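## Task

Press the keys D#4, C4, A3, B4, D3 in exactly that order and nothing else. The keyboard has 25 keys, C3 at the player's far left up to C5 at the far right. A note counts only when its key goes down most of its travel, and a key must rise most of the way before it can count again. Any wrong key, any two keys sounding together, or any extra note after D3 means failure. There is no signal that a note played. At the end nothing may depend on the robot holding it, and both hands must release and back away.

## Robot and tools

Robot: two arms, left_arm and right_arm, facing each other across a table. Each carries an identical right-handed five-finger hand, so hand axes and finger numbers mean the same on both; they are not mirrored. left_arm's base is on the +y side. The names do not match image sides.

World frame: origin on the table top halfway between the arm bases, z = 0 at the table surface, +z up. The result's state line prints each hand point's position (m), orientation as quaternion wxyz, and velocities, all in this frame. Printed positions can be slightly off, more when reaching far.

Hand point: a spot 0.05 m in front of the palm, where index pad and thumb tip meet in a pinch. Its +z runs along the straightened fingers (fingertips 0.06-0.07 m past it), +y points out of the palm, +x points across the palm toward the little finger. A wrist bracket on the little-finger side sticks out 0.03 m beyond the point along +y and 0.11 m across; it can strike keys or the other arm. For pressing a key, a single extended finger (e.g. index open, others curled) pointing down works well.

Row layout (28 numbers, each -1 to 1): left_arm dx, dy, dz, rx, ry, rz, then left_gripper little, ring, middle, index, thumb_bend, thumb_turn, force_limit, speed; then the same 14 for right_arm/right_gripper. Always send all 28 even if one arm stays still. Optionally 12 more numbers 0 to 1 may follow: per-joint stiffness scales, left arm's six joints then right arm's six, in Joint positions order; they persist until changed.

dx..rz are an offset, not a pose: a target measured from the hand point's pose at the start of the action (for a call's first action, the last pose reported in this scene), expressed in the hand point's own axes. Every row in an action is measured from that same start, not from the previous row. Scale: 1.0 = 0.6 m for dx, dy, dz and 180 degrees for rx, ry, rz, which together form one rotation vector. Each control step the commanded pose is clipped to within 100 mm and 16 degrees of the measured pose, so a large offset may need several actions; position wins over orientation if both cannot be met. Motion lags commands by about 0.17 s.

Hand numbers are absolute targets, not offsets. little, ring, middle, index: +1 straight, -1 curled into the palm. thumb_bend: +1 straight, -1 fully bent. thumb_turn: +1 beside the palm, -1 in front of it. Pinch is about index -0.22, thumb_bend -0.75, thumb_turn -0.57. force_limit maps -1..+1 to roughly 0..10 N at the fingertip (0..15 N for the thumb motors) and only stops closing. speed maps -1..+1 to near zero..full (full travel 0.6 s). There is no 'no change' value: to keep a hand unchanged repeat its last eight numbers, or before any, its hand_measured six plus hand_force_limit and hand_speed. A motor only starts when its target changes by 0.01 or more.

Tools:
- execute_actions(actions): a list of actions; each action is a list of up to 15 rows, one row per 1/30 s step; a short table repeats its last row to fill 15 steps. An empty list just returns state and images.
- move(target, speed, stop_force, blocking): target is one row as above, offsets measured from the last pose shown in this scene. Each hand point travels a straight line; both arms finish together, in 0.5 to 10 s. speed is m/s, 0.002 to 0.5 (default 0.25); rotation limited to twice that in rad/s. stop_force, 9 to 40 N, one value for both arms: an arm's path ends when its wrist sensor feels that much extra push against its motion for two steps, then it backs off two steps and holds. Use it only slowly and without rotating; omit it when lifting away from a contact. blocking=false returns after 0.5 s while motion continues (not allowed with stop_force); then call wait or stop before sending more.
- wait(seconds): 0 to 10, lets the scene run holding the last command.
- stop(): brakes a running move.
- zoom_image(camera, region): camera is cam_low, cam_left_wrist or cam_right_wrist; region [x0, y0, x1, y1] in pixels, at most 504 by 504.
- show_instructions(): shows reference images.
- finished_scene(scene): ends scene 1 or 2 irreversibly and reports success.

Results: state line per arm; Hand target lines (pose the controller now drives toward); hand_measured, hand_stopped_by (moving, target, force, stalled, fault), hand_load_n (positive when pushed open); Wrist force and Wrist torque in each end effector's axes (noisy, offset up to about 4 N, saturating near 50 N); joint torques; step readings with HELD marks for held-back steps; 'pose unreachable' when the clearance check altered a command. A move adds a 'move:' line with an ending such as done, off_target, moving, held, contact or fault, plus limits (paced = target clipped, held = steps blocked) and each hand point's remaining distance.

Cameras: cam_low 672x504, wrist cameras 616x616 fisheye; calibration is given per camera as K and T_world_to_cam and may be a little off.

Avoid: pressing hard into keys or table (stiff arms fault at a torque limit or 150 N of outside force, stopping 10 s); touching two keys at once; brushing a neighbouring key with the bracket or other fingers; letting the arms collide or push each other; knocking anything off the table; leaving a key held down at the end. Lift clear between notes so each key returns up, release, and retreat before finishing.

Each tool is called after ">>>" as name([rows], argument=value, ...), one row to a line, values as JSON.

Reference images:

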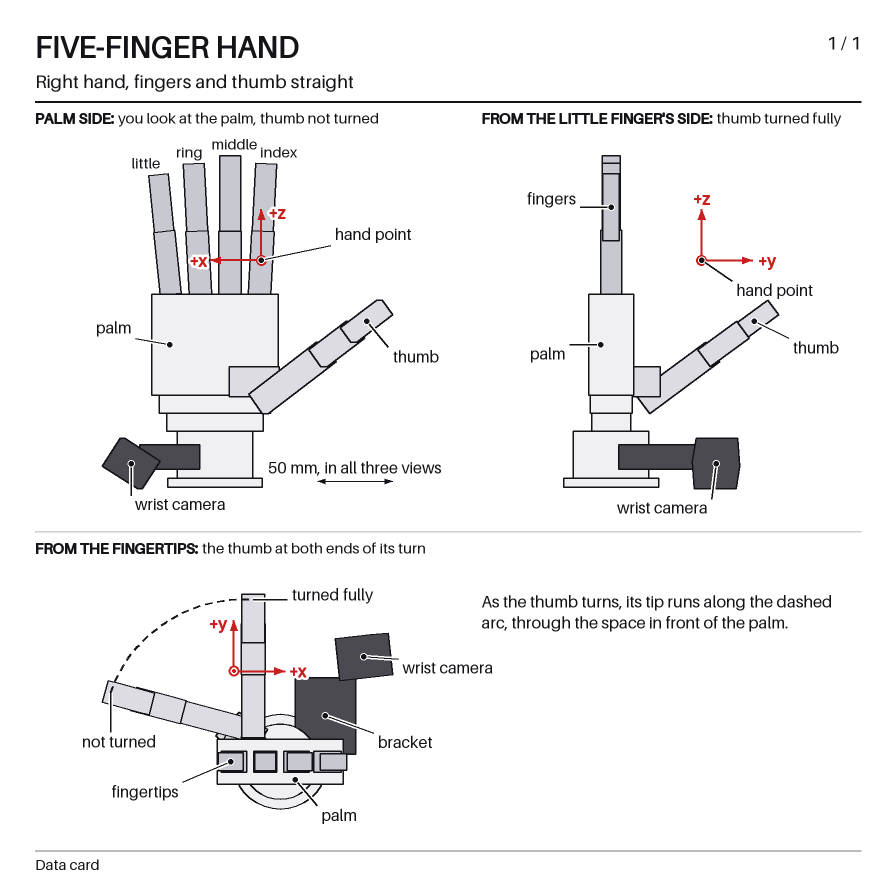

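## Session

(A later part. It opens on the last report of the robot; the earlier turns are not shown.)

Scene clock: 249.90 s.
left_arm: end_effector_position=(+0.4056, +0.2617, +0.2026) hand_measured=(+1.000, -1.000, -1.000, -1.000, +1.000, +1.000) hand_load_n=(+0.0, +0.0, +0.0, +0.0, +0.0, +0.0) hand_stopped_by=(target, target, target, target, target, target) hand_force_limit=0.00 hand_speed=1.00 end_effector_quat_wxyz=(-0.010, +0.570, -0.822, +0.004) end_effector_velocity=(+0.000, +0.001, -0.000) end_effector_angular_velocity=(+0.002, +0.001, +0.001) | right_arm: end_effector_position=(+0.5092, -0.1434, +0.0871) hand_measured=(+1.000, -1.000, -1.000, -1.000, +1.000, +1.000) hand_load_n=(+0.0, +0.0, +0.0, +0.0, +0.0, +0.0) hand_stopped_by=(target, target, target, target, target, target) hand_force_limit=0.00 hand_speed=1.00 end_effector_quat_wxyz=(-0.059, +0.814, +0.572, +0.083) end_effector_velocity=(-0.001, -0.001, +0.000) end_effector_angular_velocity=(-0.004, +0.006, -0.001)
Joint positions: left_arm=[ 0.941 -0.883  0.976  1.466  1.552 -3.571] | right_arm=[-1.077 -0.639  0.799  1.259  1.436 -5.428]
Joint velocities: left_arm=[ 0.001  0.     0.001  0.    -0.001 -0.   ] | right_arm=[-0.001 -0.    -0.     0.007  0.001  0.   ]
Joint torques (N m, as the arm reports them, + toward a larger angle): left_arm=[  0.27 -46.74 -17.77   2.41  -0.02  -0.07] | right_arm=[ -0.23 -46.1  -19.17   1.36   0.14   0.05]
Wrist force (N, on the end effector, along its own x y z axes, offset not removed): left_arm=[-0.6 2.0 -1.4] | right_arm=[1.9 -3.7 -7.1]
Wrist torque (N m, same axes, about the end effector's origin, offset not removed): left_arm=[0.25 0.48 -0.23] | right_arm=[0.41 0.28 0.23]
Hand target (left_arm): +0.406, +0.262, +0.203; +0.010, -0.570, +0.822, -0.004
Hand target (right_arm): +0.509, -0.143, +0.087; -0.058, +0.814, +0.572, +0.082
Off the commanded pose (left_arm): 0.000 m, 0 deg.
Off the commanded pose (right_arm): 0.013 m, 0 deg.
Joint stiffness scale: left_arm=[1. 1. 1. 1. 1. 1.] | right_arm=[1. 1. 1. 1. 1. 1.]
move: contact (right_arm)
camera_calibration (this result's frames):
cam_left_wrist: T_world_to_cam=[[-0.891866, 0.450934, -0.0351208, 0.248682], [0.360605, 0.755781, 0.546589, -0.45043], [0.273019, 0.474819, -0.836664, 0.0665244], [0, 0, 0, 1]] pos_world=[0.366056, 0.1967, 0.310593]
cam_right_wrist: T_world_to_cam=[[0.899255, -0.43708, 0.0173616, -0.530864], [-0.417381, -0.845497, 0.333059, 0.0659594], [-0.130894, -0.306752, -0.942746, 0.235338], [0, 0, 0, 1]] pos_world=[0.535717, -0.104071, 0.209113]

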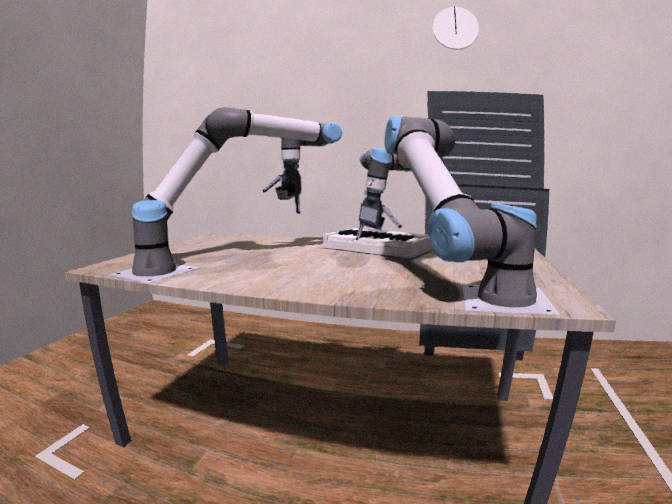

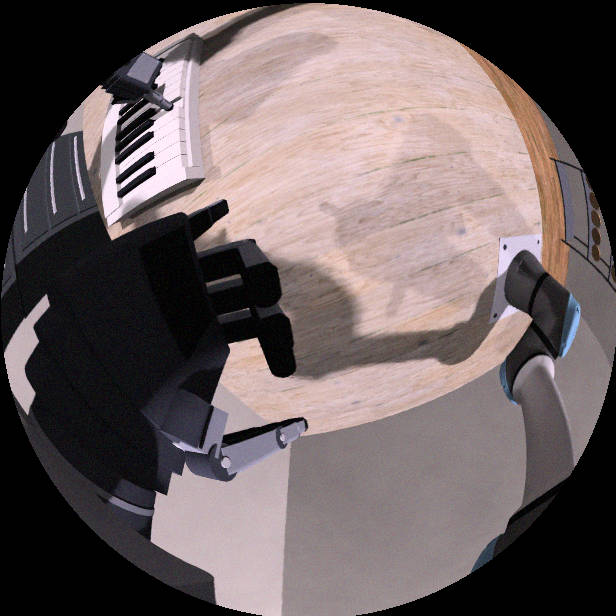

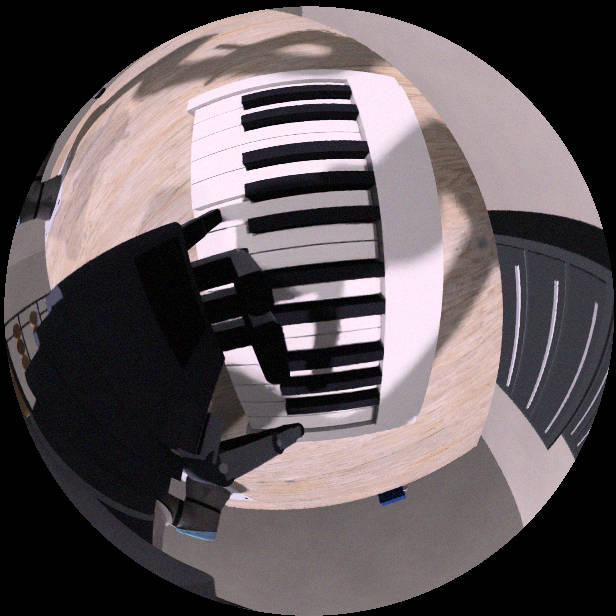

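>>> move(target=[0,0,0,0,0,0,1,-1,-1,-1,1,1,0,1,0.0078,0,-0.038,0,0,0,1,-1,-1,-1,1,1,0,1], speed=0.06)

>>> move(target=[0.1545,-0.201,0.148,0,0.0667,0,1,-1,-1,-1,1,1,0,1,-0.305,-0.003,-0.063,0,0,0,1,-1,-1,-1,1,1,0,1], speed=0.15)

>>> zoom_image(camera="cam_right_wrist", region=[160, 130, 300, 270])

>>> zoom_image(camera="cam_left_wrist", region=[140, 130, 300, 290])

Scene clock: 274.90 s.
left_arm: end_effector_position=(+0.4056, +0.2617, +0.2026) hand_measured=(+1.000, -1.000, -1.000, -1.000, +1.000, +1.000) hand_load_n=(+0.0, +0.0, +0.0, +0.0, +0.0, +0.0) hand_stopped_by=(target, target, target, target, target, target) hand_force_limit=0.00 hand_speed=1.00 end_effector_quat_wxyz=(-0.010, +0.570, -0.822, +0.004) end_effector_velocity=(+0.001, +0.001, +0.000) end_effector_angular_velocity=(+0.002, -0.001, +0.002) | right_arm: end_effector_position=(+0.5089, -0.1436, +0.1083) hand_measured=(+1.000, -1.000, -1.000, -1.000, +1.000, +1.000) hand_load_n=(+0.0, +0.0, +0.0, +0.0, +0.0, +0.0) hand_stopped_by=(target, target, target, target, target, target) hand_force_limit=0.00 hand_speed=1.00 end_effector_quat_wxyz=(-0.059, +0.814, +0.572, +0.082) end_effector_velocity=(-0.001, -0.000, +0.002) end_effector_angular_velocity=(-0.003, +0.005, +0.000)
Joint positions: left_arm=[ 0.941 -0.883  0.976  1.466  1.552 -3.571] | right_arm=[-1.077 -0.648  0.761  1.308  1.436 -5.428]
Joint velocities: left_arm=[ 0.001  0.    -0.001  0.001 -0.002 -0.   ] | right_arm=[ 0.    -0.    -0.005  0.011  0.     0.   ]
Joint torques (N m, as the arm reports them, + toward a larger angle): left_arm=[  0.59 -45.87 -17.13   2.23  -0.11  -0.15] | right_arm=[ -0.56 -49.57 -21.25   2.43  -0.15  -0.19]
Wrist force (N, on the end effector, along its own x y z axes, offset not removed): left_arm=[-1.7 -2.7 -0.7] | right_arm=[1.6 -1.7 -1.7]
Wrist torque (N m, same axes, about the end effector's origin, offset not removed): left_arm=[-0.14 0.57 -0.34] | right_arm=[-0.09 0.04 0.16]
Hand target (left_arm): +0.406, +0.262, +0.203; +0.010, -0.570, +0.822, -0.004
Hand target (right_arm): +0.509, -0.143, +0.110; -0.059, +0.814, +0.572, +0.083
Off the commanded pose (left_arm): 0.000 m, 0 deg.
Off the commanded pose (right_arm): 0.002 m, 0 deg.
Joint stiffness scale: left_arm=[1. 1. 1. 1. 1. 1.] | right_arm=[1. 1. 1. 1. 1. 1.]
move: done
camera_calibration (this result's frames):
cam_left_wrist: T_world_to_cam=[[-0.891866, 0.450934, -0.0351213, 0.248682], [0.360604, 0.755781, 0.546589, -0.45043], [0.27302, 0.474819, -0.836664, 0.0665244], [0, 0, 0, 1]] pos_world=[0.366056, 0.1967, 0.310593]
cam_right_wrist: T_world_to_cam=[[0.899286, -0.437063, 0.0161656, -0.530911], [-0.416776, -0.845167, 0.33465, 0.0581963], [-0.1326, -0.307683, -0.942204, 0.2559], [0, 0, 0, 1]] pos_world=[0.535627, -0.10412, 0.230217]

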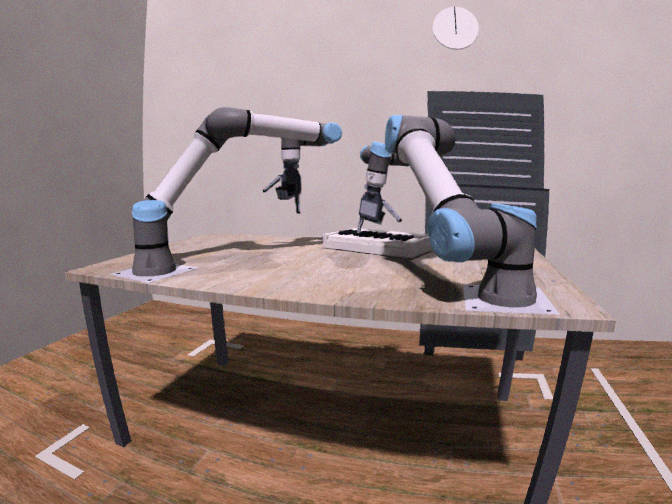

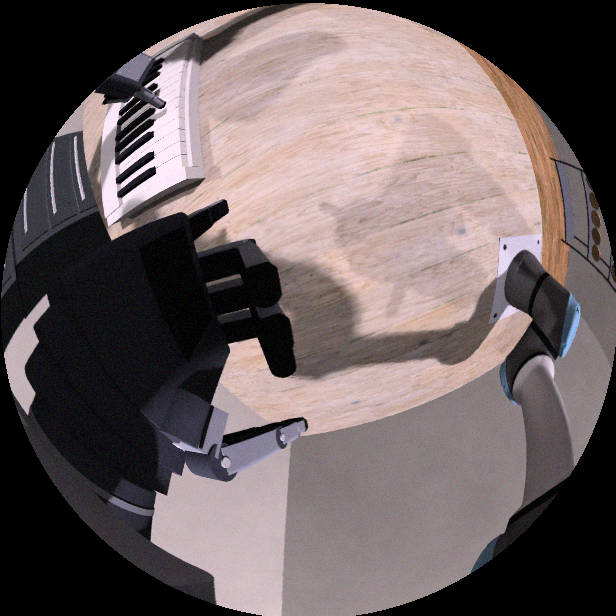

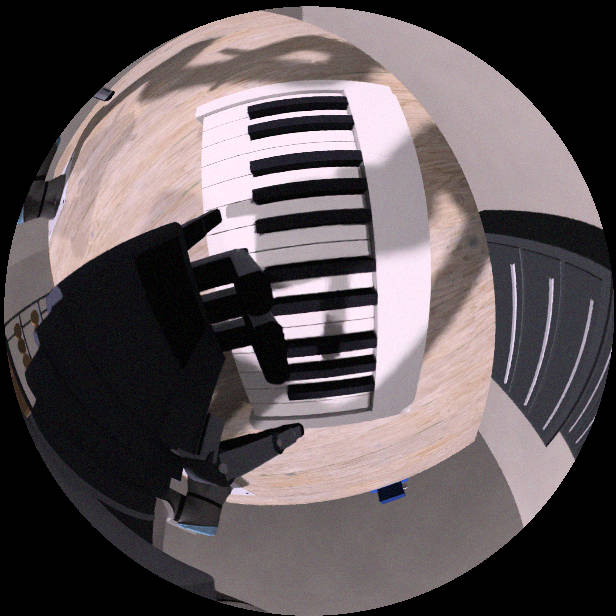

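Scene clock: 276.83 s.
left_arm: end_effector_position=(+0.4873, +0.1321, +0.1151) hand_measured=(+1.000, -1.000, -1.000, -1.000, +1.000, +1.000) hand_load_n=(+0.0, +0.0, +0.0, +0.0, +0.0, +0.0) hand_stopped_by=(target, target, target, target, target, target) hand_force_limit=0.00 hand_speed=1.00 end_effector_quat_wxyz=(+0.073, +0.565, -0.818, +0.071) end_effector_velocity=(+0.001, -0.001, +0.001) end_effector_angular_velocity=(+0.014, +0.023, -0.002) | right_arm: end_effector_position=(+0.4442, -0.3177, +0.1085) hand_measured=(+1.000, -1.000, -1.000, -1.000, +1.000, +1.000) hand_load_n=(+0.0, +0.0, +0.0, +0.0, +0.0, +0.0) hand_stopped_by=(target, target, target, target, target, target) hand_force_limit=0.00 hand_speed=1.00 end_effector_quat_wxyz=(-0.058, +0.814, +0.573, +0.081) end_effector_velocity=(+0.001, -0.001, +0.000) end_effector_angular_velocity=(+0.006, -0.004, +0.004)
Joint positions: left_arm=[ 0.961 -0.333  0.132  1.659  1.742 -3.558] | right_arm=[-1.329 -1.047  1.466  1.042  1.404 -5.682]
Joint velocities: left_arm=[ 0.002  0.143 -0.285  0.168  0.007  0.003] | right_arm=[-0.005 -0.004  0.005 -0.005 -0.005 -0.008]
Joint torques (N m, as the arm reports them, + toward a larger angle): left_arm=[  1.08 -57.76 -20.98   2.16   0.73   0.65] | right_arm=[ -3.3  -37.42 -17.2    1.8   -0.23  -0.22]
Wrist force (N, on the end effector, along its own x y z axes, offset not removed): left_arm=[1.6 0.5 -0.7] | right_arm=[3.1 -2.5 -3.2]
Wrist torque (N m, same axes, about the end effector's origin, offset not removed): left_arm=[0.02 -0.02 -0.19] | right_arm=[-0.05 -0.28 0.33]
Hand target (left_arm): +0.487, +0.134, +0.115; -0.075, -0.566, +0.818, -0.067
Hand target (right_arm): +0.444, -0.319, +0.109; -0.058, +0.814, +0.572, +0.082
Off the commanded pose (left_arm): 0.001 m, 1 deg.
Off the commanded pose (right_arm): 0.001 m, 0 deg.
Joint stiffness scale: left_arm=[1. 1. 1. 1. 1. 1.] | right_arm=[1. 1. 1. 1. 1. 1.]
move: done
camera_calibration (this result's frames):
cam_left_wrist: T_world_to_cam=[[-0.89273, 0.444655, -0.0729042, 0.382531], [0.39247, 0.846816, 0.358986, -0.340066], [0.221362, 0.291865, -0.930491, 0.0926927], [0, 0, 0, 1]] pos_world=[0.454444, 0.0908251, 0.236217]
cam_right_wrist: T_world_to_cam=[[0.899803, -0.436004, 0.0159354, -0.548713], [-0.415457, -0.845102, 0.336449, -0.116794], [-0.133226, -0.309359, -0.941567, 0.193604], [0, 0, 0, 1]] pos_world=[0.471004, -0.278051, 0.23033]

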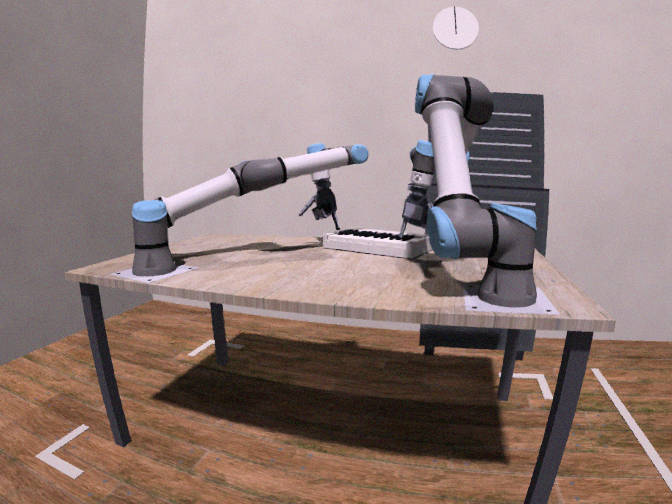

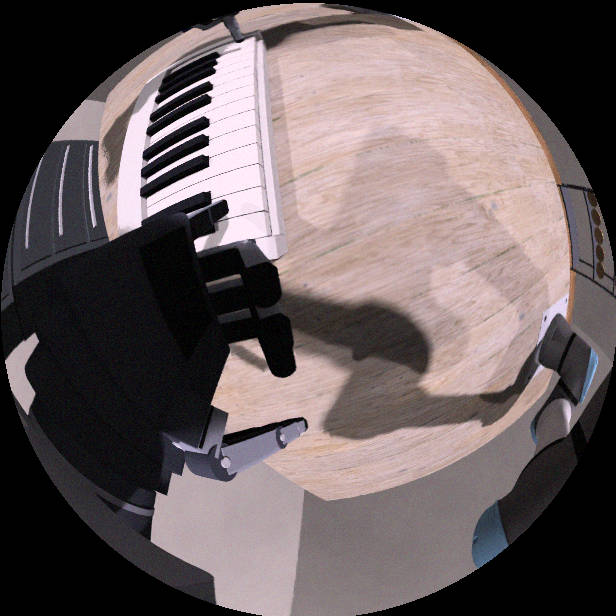

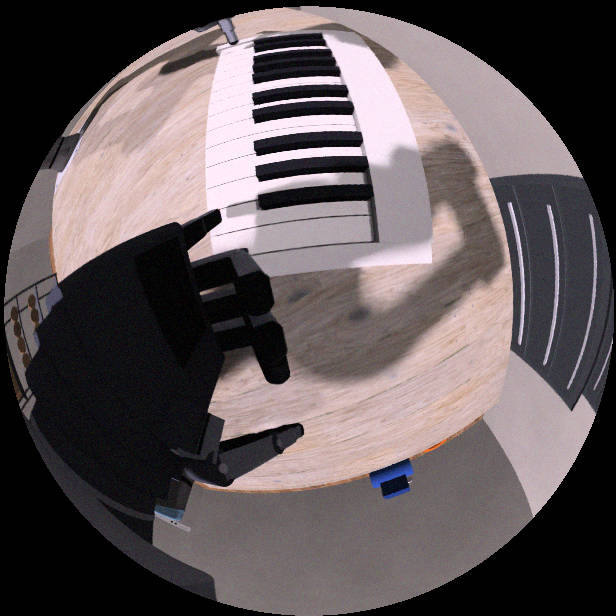

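Region (160, 130, 300, 270) of cam_right_wrist's 616x616 image, scaled by 3.600, with more detail than that image has.

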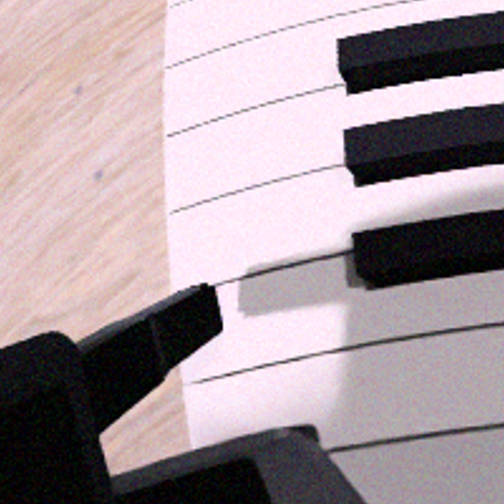

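Region (140, 130, 300, 290) of cam_left_wrist's 616x616 image, scaled by 3.150, with more detail than that image has.

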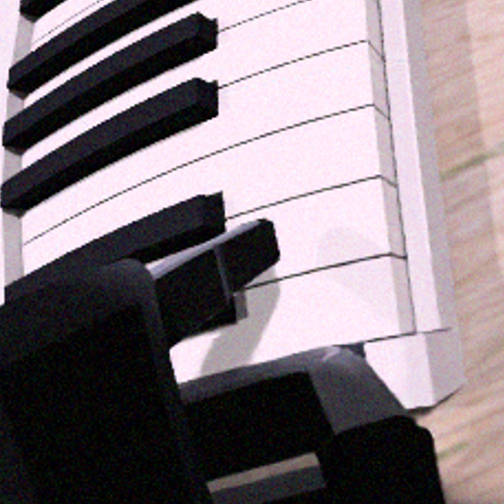

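>>> move(target=[0.003,0.038,0.022,0.0667,0,0,1,-1,-1,-1,1,1,0,1,-0.006,0.007,0.004,0,0,0,1,-1,-1,-1,1,1,0,1], speed=0.1)

>>> zoom_image(camera="cam_right_wrist", region=[160, 130, 300, 270])

>>> zoom_image(camera="cam_left_wrist", region=[160, 130, 300, 270])

Scene clock: 291.97 s.
left_arm: end_effector_position=(+0.4656, +0.1369, +0.1011) hand_measured=(+1.000, -1.000, -1.000, -1.000, +1.000, +1.000) hand_load_n=(+0.0, +0.0, +0.0, +0.0, +0.0, +0.0) hand_stopped_by=(target, target, target, target, target, target) hand_force_limit=0.00 hand_speed=1.00 end_effector_quat_wxyz=(+0.014, +0.570, -0.807, +0.154) end_effector_velocity=(+0.002, -0.001, -0.003) end_effector_angular_velocity=(-0.009, -0.017, +0.005) | right_arm: end_effector_position=(+0.4472, -0.3209, +0.1073) hand_measured=(+1.000, -1.000, -1.000, -1.000, +1.000, +1.000) hand_load_n=(+0.0, +0.0, +0.0, +0.0, +0.0, +0.0) hand_stopped_by=(target, target, target, target, target, target) hand_force_limit=0.00 hand_speed=1.00 end_effector_quat_wxyz=(-0.057, +0.813, +0.574, +0.082) end_effector_velocity=(+0.000, -0.001, -0.000) end_effector_angular_velocity=(-0.001, -0.000, -0.001)
Joint positions: left_arm=[ 0.91  -0.718  0.854  1.131  1.64  -3.632] | right_arm=[-1.337 -1.045  1.466  1.038  1.404 -5.692]
Joint velocities: left_arm=[-0.001 -0.009  0.019 -0.029 -0.008 -0.004] | right_arm=[-0.001  0.     0.001 -0.001  0.001  0.   ]
Joint torques (N m, as the arm reports them, + toward a larger angle): left_arm=[ -2.33 -54.85 -16.86   1.21   0.04  -0.41] | right_arm=[ -2.55 -32.94 -16.09   1.82  -0.54  -0.39]
Wrist force (N, on the end effector, along its own x y z axes, offset not removed): left_arm=[0.7 -2.4 -1.5] | right_arm=[1.3 0.1 -0.7]
Wrist torque (N m, same axes, about the end effector's origin, offset not removed): left_arm=[-0.19 0.21 -0.24] | right_arm=[0.12 -0.06 0.14]
Hand target (left_arm): +0.465, +0.136, +0.102; -0.013, -0.570, +0.807, -0.156
Hand target (right_arm): +0.447, -0.322, +0.105; -0.058, +0.814, +0.573, +0.081
Off the commanded pose (left_arm): 0.001 m, 0 deg.
Off the commanded pose (right_arm): 0.002 m, 0 deg.
Joint stiffness scale: left_arm=[1. 1. 1. 1. 1. 1.] | right_arm=[1. 1. 1. 1. 1. 1.]
move: done
camera_calibration (this result's frames):
cam_left_wrist: T_world_to_cam=[[-0.878053, 0.3951, -0.270035, 0.379874], [0.287805, 0.886779, 0.36165, -0.28757], [0.382349, 0.239831, -0.892351, 0.0113646], [0, 0, 0, 1]] pos_world=[0.411968, 0.102198, 0.21672]
cam_right_wrist: T_world_to_cam=[[0.90051, -0.434424, 0.0189197, -0.552956], [-0.415107, -0.84588, 0.334923, -0.118018], [-0.129495, -0.309455, -0.942055, 0.190254], [0, 0, 0, 1]] pos_world=[0.473589, -0.281171, 0.229218]

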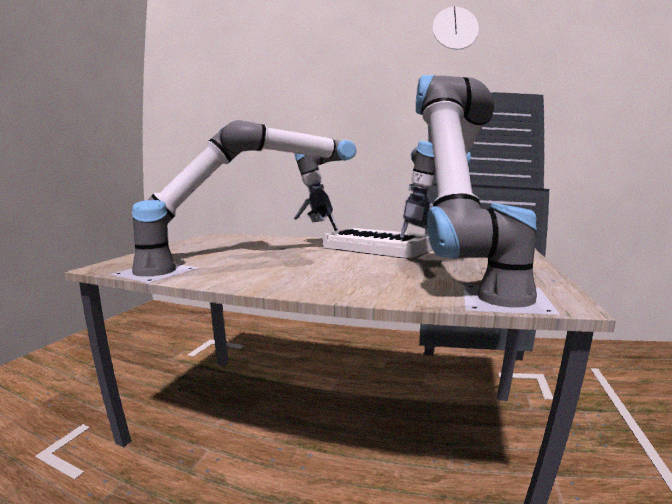

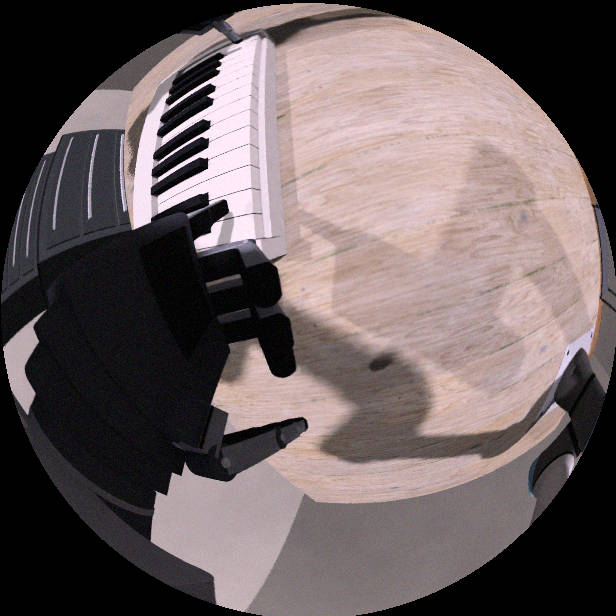

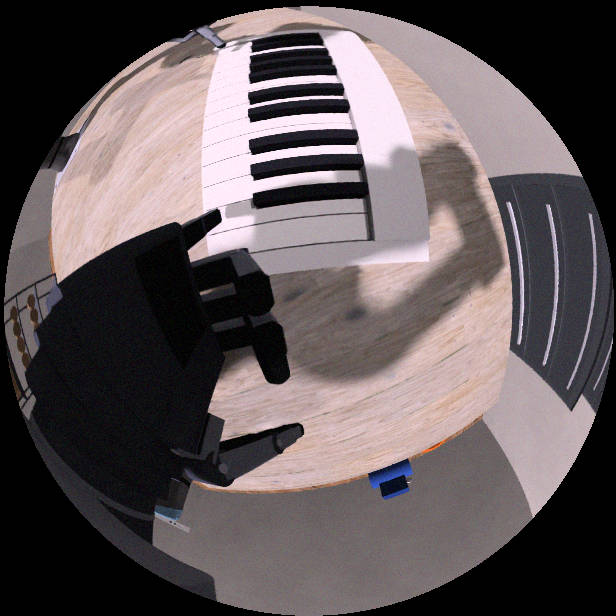

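Region (160, 130, 300, 270) of cam_right_wrist's 616x616 image, scaled by 3.600, with more detail than that image has.

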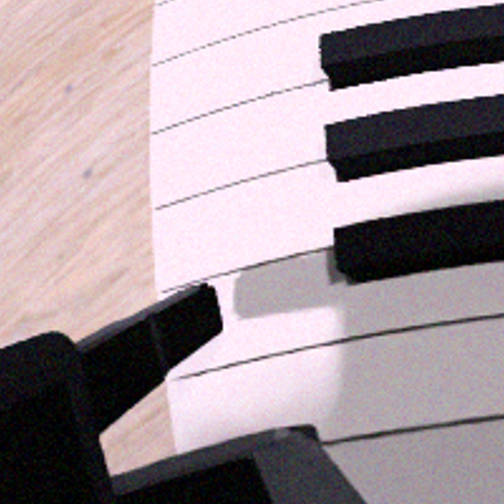

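Region (160, 130, 300, 270) of cam_left_wrist's 616x616 image, scaled by 3.600, with more detail than that image has.

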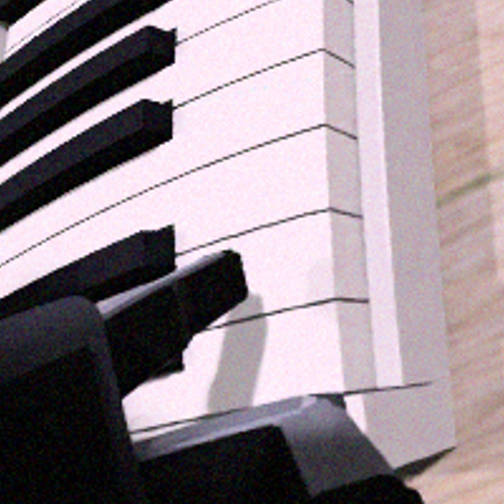

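>>> move(target=[0.004,0.002,0.008,0,0,0,1,-1,-1,-1,1,1,0,1,-0.0125,0,0.054,0,0,0,1,-1,-1,-1,1,1,0,1], speed=0.018, stop_force=9)

>>> zoom_image(camera="cam_right_wrist", region=[160, 130, 300, 270])

>>> zoom_image(camera="cam_left_wrist", region=[160, 130, 300, 270])

Scene clock: 304.03 s.
left_arm: end_effector_position=(+0.4654, +0.1349, +0.0989) hand_measured=(+1.000, -1.000, -1.000, -1.000, +1.000, +1.000) hand_load_n=(+0.0, +0.0, +0.0, +0.0, +0.0, +0.0) hand_stopped_by=(target, target, target, target, target, target) hand_force_limit=0.00 hand_speed=1.00 end_effector_quat_wxyz=(+0.014, +0.571, -0.806, +0.156) end_effector_velocity=(-0.000, -0.001, -0.001) end_effector_angular_velocity=(+0.000, +0.000, -0.001) | right_arm: end_effector_position=(+0.4473, -0.3207, +0.0870) hand_measured=(+1.000, -1.000, -1.000, -1.000, +1.000, +1.000) hand_load_n=(+0.0, +0.0, +0.0, +0.0, +0.0, +0.0) hand_stopped_by=(target, target, target, target, target, target) hand_force_limit=0.00 hand_speed=1.00 end_effector_quat_wxyz=(-0.057, +0.812, +0.574, +0.084) end_effector_velocity=(+0.000, +0.000, +0.001) end_effector_angular_velocity=(+0.002, -0.000, -0.001)
Joint positions: left_arm=[ 0.907 -0.717  0.856  1.125  1.639 -3.635] | right_arm=[-1.337 -1.027  1.494  0.987  1.403 -5.693]
Joint velocities: left_arm=[-0.001  0.001  0.    -0.001  0.    -0.001] | right_arm=[-0.001 -0.    -0.002  0.002 -0.002  0.   ]
Joint torques (N m, as the arm reports them, + toward a larger angle): left_arm=[ -3.09 -50.9  -17.66   1.31  -0.13  -0.62] | right_arm=[ -0.83 -33.44 -17.18   2.09   0.15   0.  ]
Wrist force (N, on the end effector, along its own x y z axes, offset not removed): left_arm=[0.1 -1.7 -0.5] | right_arm=[1.6 -0.9 -8.0]
Wrist torque (N m, same axes, about the end effector's origin, offset not removed): left_arm=[-0.21 0.16 -0.42] | right_arm=[0.41 0.31 0.19]
Hand target (left_arm): +0.464, +0.134, +0.097; -0.014, -0.570, +0.807, -0.154
Hand target (right_arm): +0.448, -0.321, +0.087; -0.057, +0.813, +0.574, +0.084
Off the commanded pose (left_arm): 0.003 m, 0 deg.
Off the commanded pose (right_arm): 0.013 m, 0 deg.
Joint stiffness scale: left_arm=[1. 1. 1. 1. 1. 1.] | right_arm=[1. 1. 1. 1. 1. 1.]
move: contact (right_arm)
camera_calibration (this result's frames):
cam_left_wrist: T_world_to_cam=[[-0.87794, 0.393561, -0.272638, 0.380392], [0.286128, 0.887874, 0.360292, -0.284188], [0.383866, 0.238306, -0.892109, 0.009493], [0, 0, 0, 1]] pos_world=[0.411631, 0.100354, 0.214569]
cam_right_wrist: T_world_to_cam=[[0.900805, -0.433653, 0.022259, -0.552749], [-0.415856, -0.846813, 0.331619, -0.110677], [-0.124958, -0.307981, -0.943151, 0.169775], [0, 0, 0, 1]] pos_world=[0.473108, -0.281137, 0.20913]

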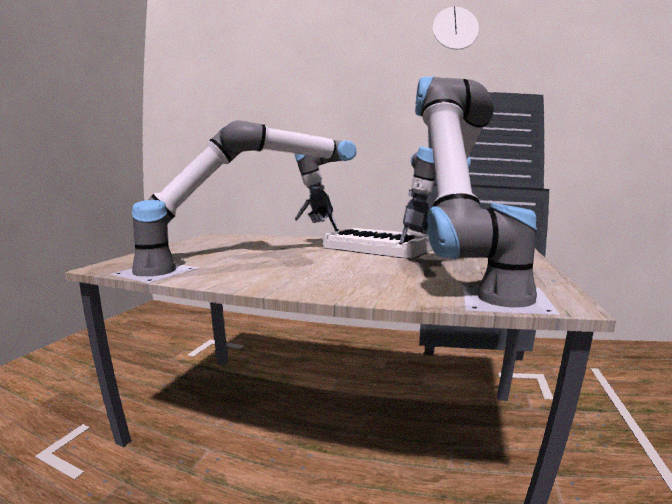

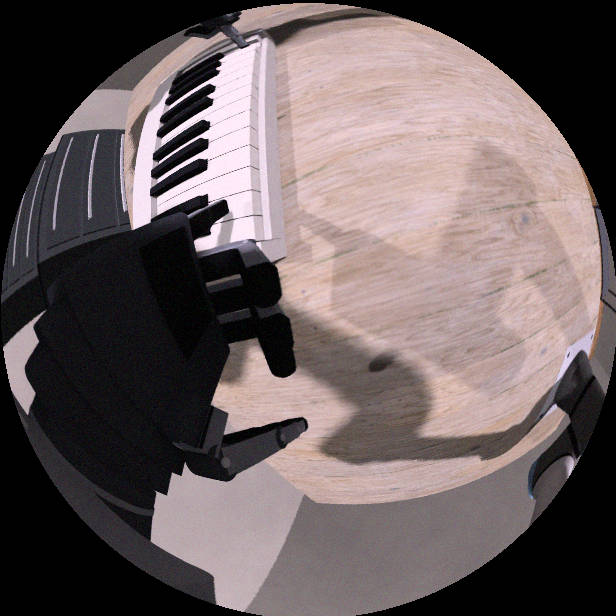

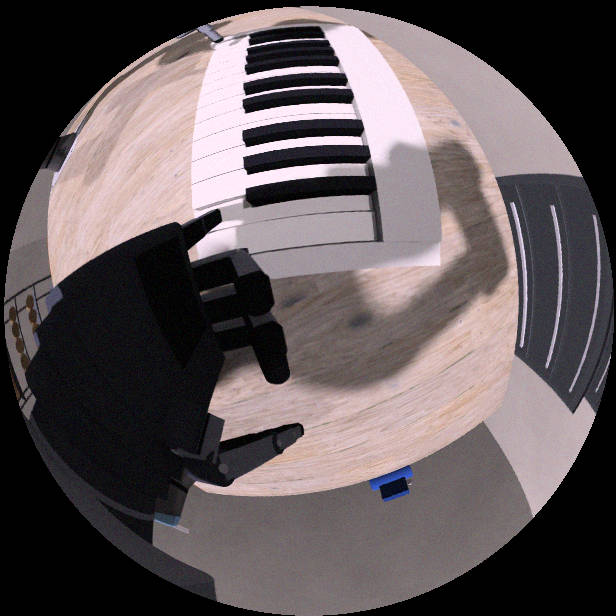

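Region (160, 130, 300, 270) of cam_right_wrist's 616x616 image, scaled by 3.600, with more detail than that image has.

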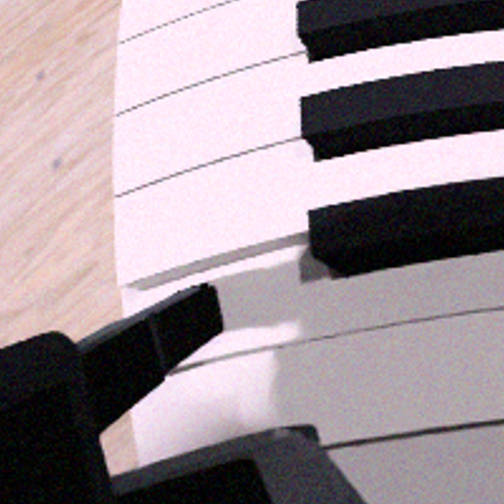

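Region (160, 130, 300, 270) of cam_left_wrist's 616x616 image, scaled by 3.600, with more detail than that image has.

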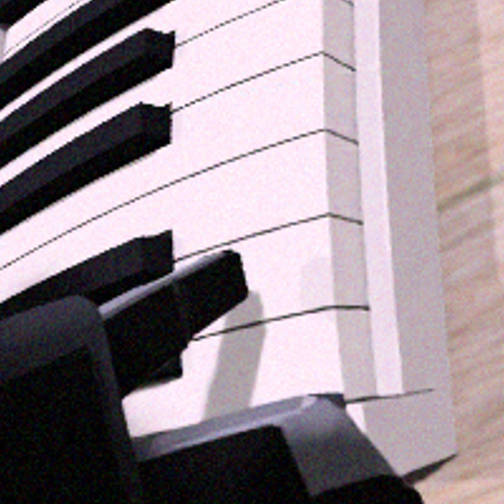

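>>> move(target=[-0.002,0.002,0.009,0,0,0,1,-1,-1,-1,1,1,0,1,0.017,0,-0.085,0,0,0,1,-1,-1,-1,1,1,0,1], speed=0.1)

>>> move(target=[-0.012,0.0145,0.059,0,0,0,1,-1,-1,-1,1,1,0,1,0,0,0,0,0,0,1,-1,-1,-1,1,1,0,1], speed=0.018, stop_force=9)

>>> zoom_image(camera="cam_left_wrist", region=[160, 130, 300, 270])

Scene clock: 314.43 s.
left_arm: end_effector_position=(+0.4660, +0.1342, +0.0960) hand_measured=(+1.000, -1.000, -1.000, -1.000, +1.000, +1.000) hand_load_n=(+0.0, +0.0, +0.0, +0.0, +0.0, +0.0) hand_stopped_by=(target, target, target, target, target, target) hand_force_limit=0.00 hand_speed=1.00 end_effector_quat_wxyz=(+0.014, +0.570, -0.806, +0.158) end_effector_velocity=(-0.001, -0.000, -0.001) end_effector_angular_velocity=(+0.001, -0.000, -0.001) | right_arm: end_effector_position=(+0.4465, -0.3209, +0.1370) hand_measured=(+1.000, -1.000, -1.000, -1.000, +1.000, +1.000) hand_load_n=(+0.0, +0.0, +0.0, +0.0, +0.0, +0.0) hand_stopped_by=(target, target, target, target, target, target) hand_force_limit=0.00 hand_speed=1.00 end_effector_quat_wxyz=(-0.057, +0.813, +0.574, +0.083) end_effector_velocity=(-0.002, -0.002, +0.002) end_effector_angular_velocity=(-0.004, +0.009, -0.001)
Joint positions: left_arm=[ 0.907 -0.717  0.863  1.114  1.639 -3.635] | right_arm=[-1.337 -1.075  1.431  1.1    1.403 -5.693]
Joint velocities: left_arm=[-0.001 -0.     0.003 -0.002 -0.001 -0.   ] | right_arm=[-0.002 -0.    -0.004  0.015  0.002 -0.   ]
Joint torques (N m, as the arm reports them, + toward a larger angle): left_arm=[  0.84 -49.99 -15.37   1.7    0.03  -0.02] | right_arm=[ -0.11 -35.69 -21.75   2.47  -0.15  -0.17]
Wrist force (N, on the end effector, along its own x y z axes, offset not removed): left_arm=[0.0 3.1 -0.6] | right_arm=[1.5 -2.2 -1.6]
Wrist torque (N m, same axes, about the end effector's origin, offset not removed): left_arm=[0.50 0.26 -0.16] | right_arm=[-0.24 -0.15 0.14]
Hand target (left_arm): +0.466, +0.135, +0.093; -0.014, -0.571, +0.806, -0.156
Hand target (right_arm): +0.447, -0.321, +0.139; -0.057, +0.812, +0.574, +0.084
Off the commanded pose (left_arm): 0.003 m, 0 deg.
Off the commanded pose (right_arm): 0.002 m, 0 deg.
Joint stiffness scale: left_arm=[1. 1. 1. 1. 1. 1.] | right_arm=[1. 1. 1. 1. 1. 1.]
move: done
camera_calibration (this result's frames):
cam_left_wrist: T_world_to_cam=[[-0.877165, 0.392631, -0.276446, 0.380493], [0.285028, 0.889038, 0.358289, -0.282112], [0.386446, 0.235484, -0.891744, 0.0059198], [0, 0, 0, 1]] pos_world=[0.411877, 0.10002, 0.211542]
cam_right_wrist: T_world_to_cam=[[0.90085, -0.433642, 0.0205728, -0.552978], [-0.415151, -0.846641, 0.332941, -0.128222], [-0.126959, -0.308471, -0.942723, 0.217438], [0, 0, 0, 1]] pos_world=[0.472524, -0.28128, 0.25905]

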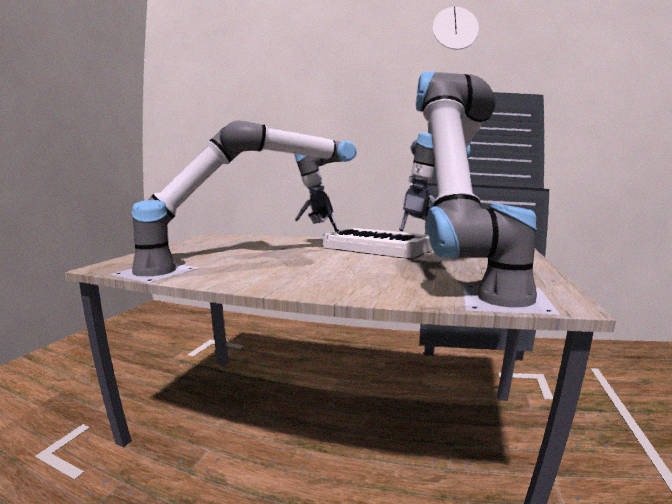

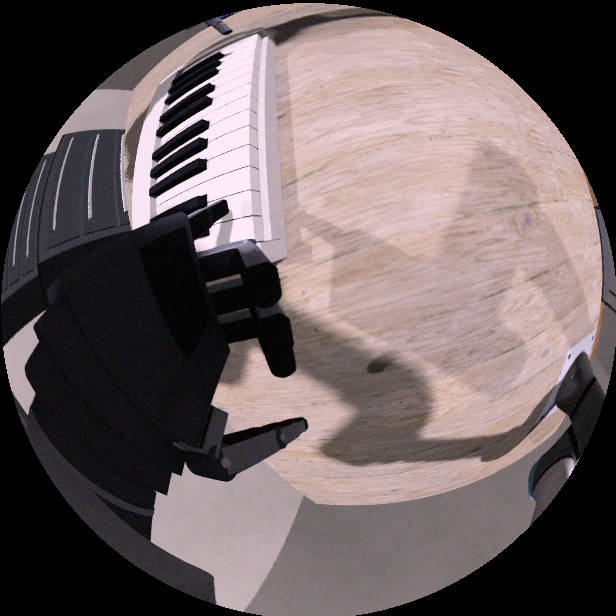

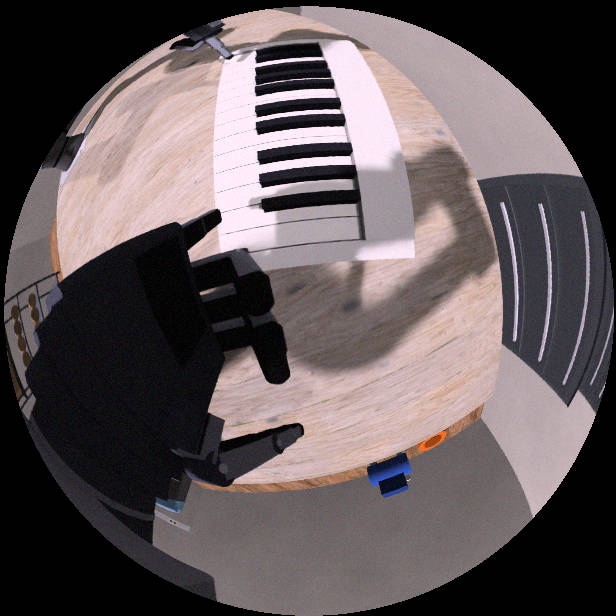

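Scene clock: 316.60 s.
left_arm: end_effector_position=(+0.4669, +0.1332, +0.0702) hand_measured=(+1.000, -1.000, -1.000, -1.000, +1.000, +1.000) hand_load_n=(-1.5, +0.0, +0.0, +0.0, +0.0, +0.0) hand_stopped_by=(target, target, target, target, target, target) hand_force_limit=0.00 hand_speed=1.00 end_effector_quat_wxyz=(+0.013, +0.570, -0.806, +0.161) end_effector_velocity=(-0.000, +0.002, +0.001) end_effector_angular_velocity=(+0.005, +0.003, +0.002) | right_arm: end_effector_position=(+0.4464, -0.3209, +0.1371) hand_measured=(+1.000, -1.000, -1.000, -1.000, +1.000, +1.000) hand_load_n=(+0.0, +0.0, +0.0, +0.0, +0.0, +0.0) hand_stopped_by=(target, target, target, target, target, target) hand_force_limit=0.00 hand_speed=1.00 end_effector_quat_wxyz=(-0.057, +0.813, +0.574, +0.083) end_effector_velocity=(+0.001, -0.001, +0.000) end_effector_angular_velocity=(-0.001, -0.002, -0.001)
Joint positions: left_arm=[ 0.907 -0.706  0.908  1.051  1.639 -3.635] | right_arm=[-1.337 -1.075  1.431  1.101  1.403 -5.693]
Joint velocities: left_arm=[ 0.001 -0.    -0.001  0.008 -0.001 -0.   ] | right_arm=[-0.001  0.    -0.001  0.     0.002 -0.   ]
Joint torques (N m, as the arm reports them, + toward a larger angle): left_arm=[  0.58 -49.84 -18.02   1.6   -0.06  -0.25] | right_arm=[ -0.29 -34.17 -18.16   1.74  -0.04   0.07]
Wrist force (N, on the end effector, along its own x y z axes, offset not removed): left_arm=[-4.1 1.2 -10.8] | right_arm=[0.9 -0.9 -1.3]
Wrist torque (N m, same axes, about the end effector's origin, offset not removed): left_arm=[0.59 1.43 -0.53] | right_arm=[0.05 -0.04 0.15]
Hand target (left_arm): +0.467, +0.133, +0.070; -0.013, -0.570, +0.806, -0.161
Hand target (right_arm): +0.446, -0.321, +0.137; -0.057, +0.813, +0.574, +0.083
Off the commanded pose (left_arm): 0.011 m, 0 deg.
Off the commanded pose (right_arm): 0.000 m, 0 deg.
Joint stiffness scale: left_arm=[1. 1. 1. 1. 1. 1.] | right_arm=[1. 1. 1. 1. 1. 1.]
move: contact (left_arm)
camera_calibration (this result's frames):
cam_left_wrist: T_world_to_cam=[[-0.87582, 0.391186, -0.282687, 0.374543], [0.283361, 0.89091, 0.354946, -0.271497], [0.390699, 0.230767, -0.891124, -0.0185415], [0, 0, 0, 1]] pos_world=[0.412208, 0.0996423, 0.185723]
cam_right_wrist: T_world_to_cam=[[0.900858, -0.43364, 0.0202647, -0.552877], [-0.415021, -0.846609, 0.333182, -0.128378], [-0.127325, -0.30856, -0.942645, 0.217619], [0, 0, 0, 1]] pos_world=[0.472492, -0.281287, 0.259114]

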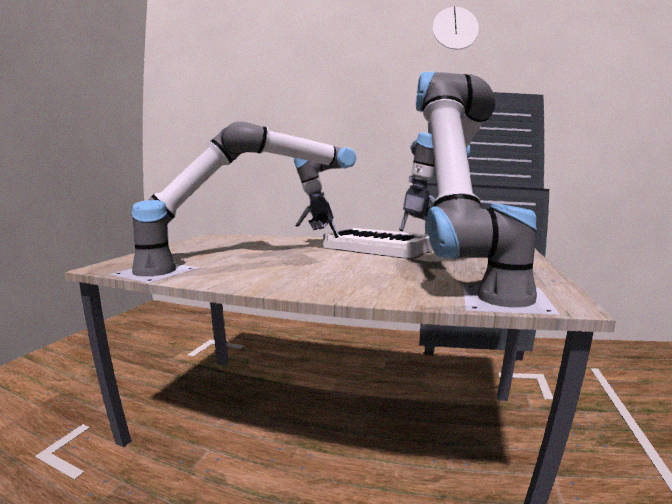

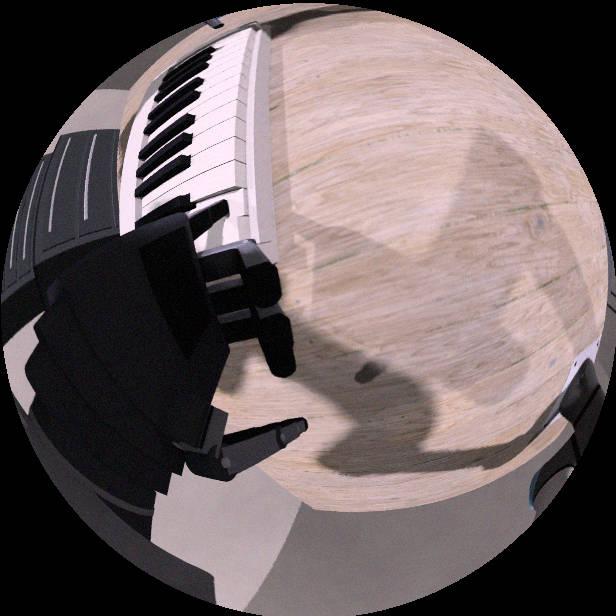

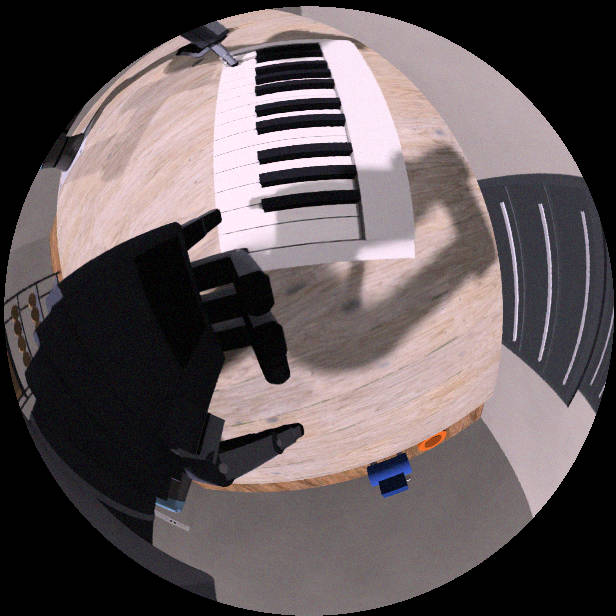

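Region (160, 130, 300, 270) of cam_left_wrist's 616x616 image, scaled by 3.600, with more detail than that image has.

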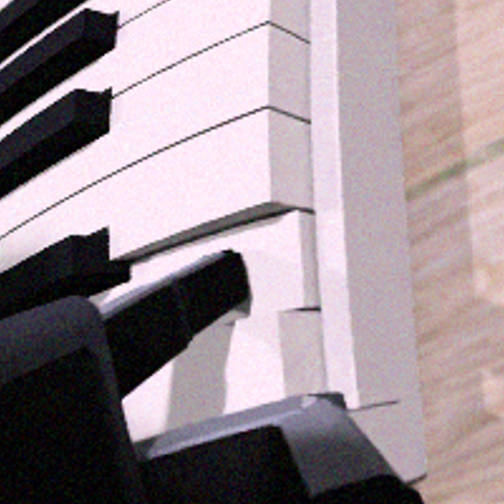

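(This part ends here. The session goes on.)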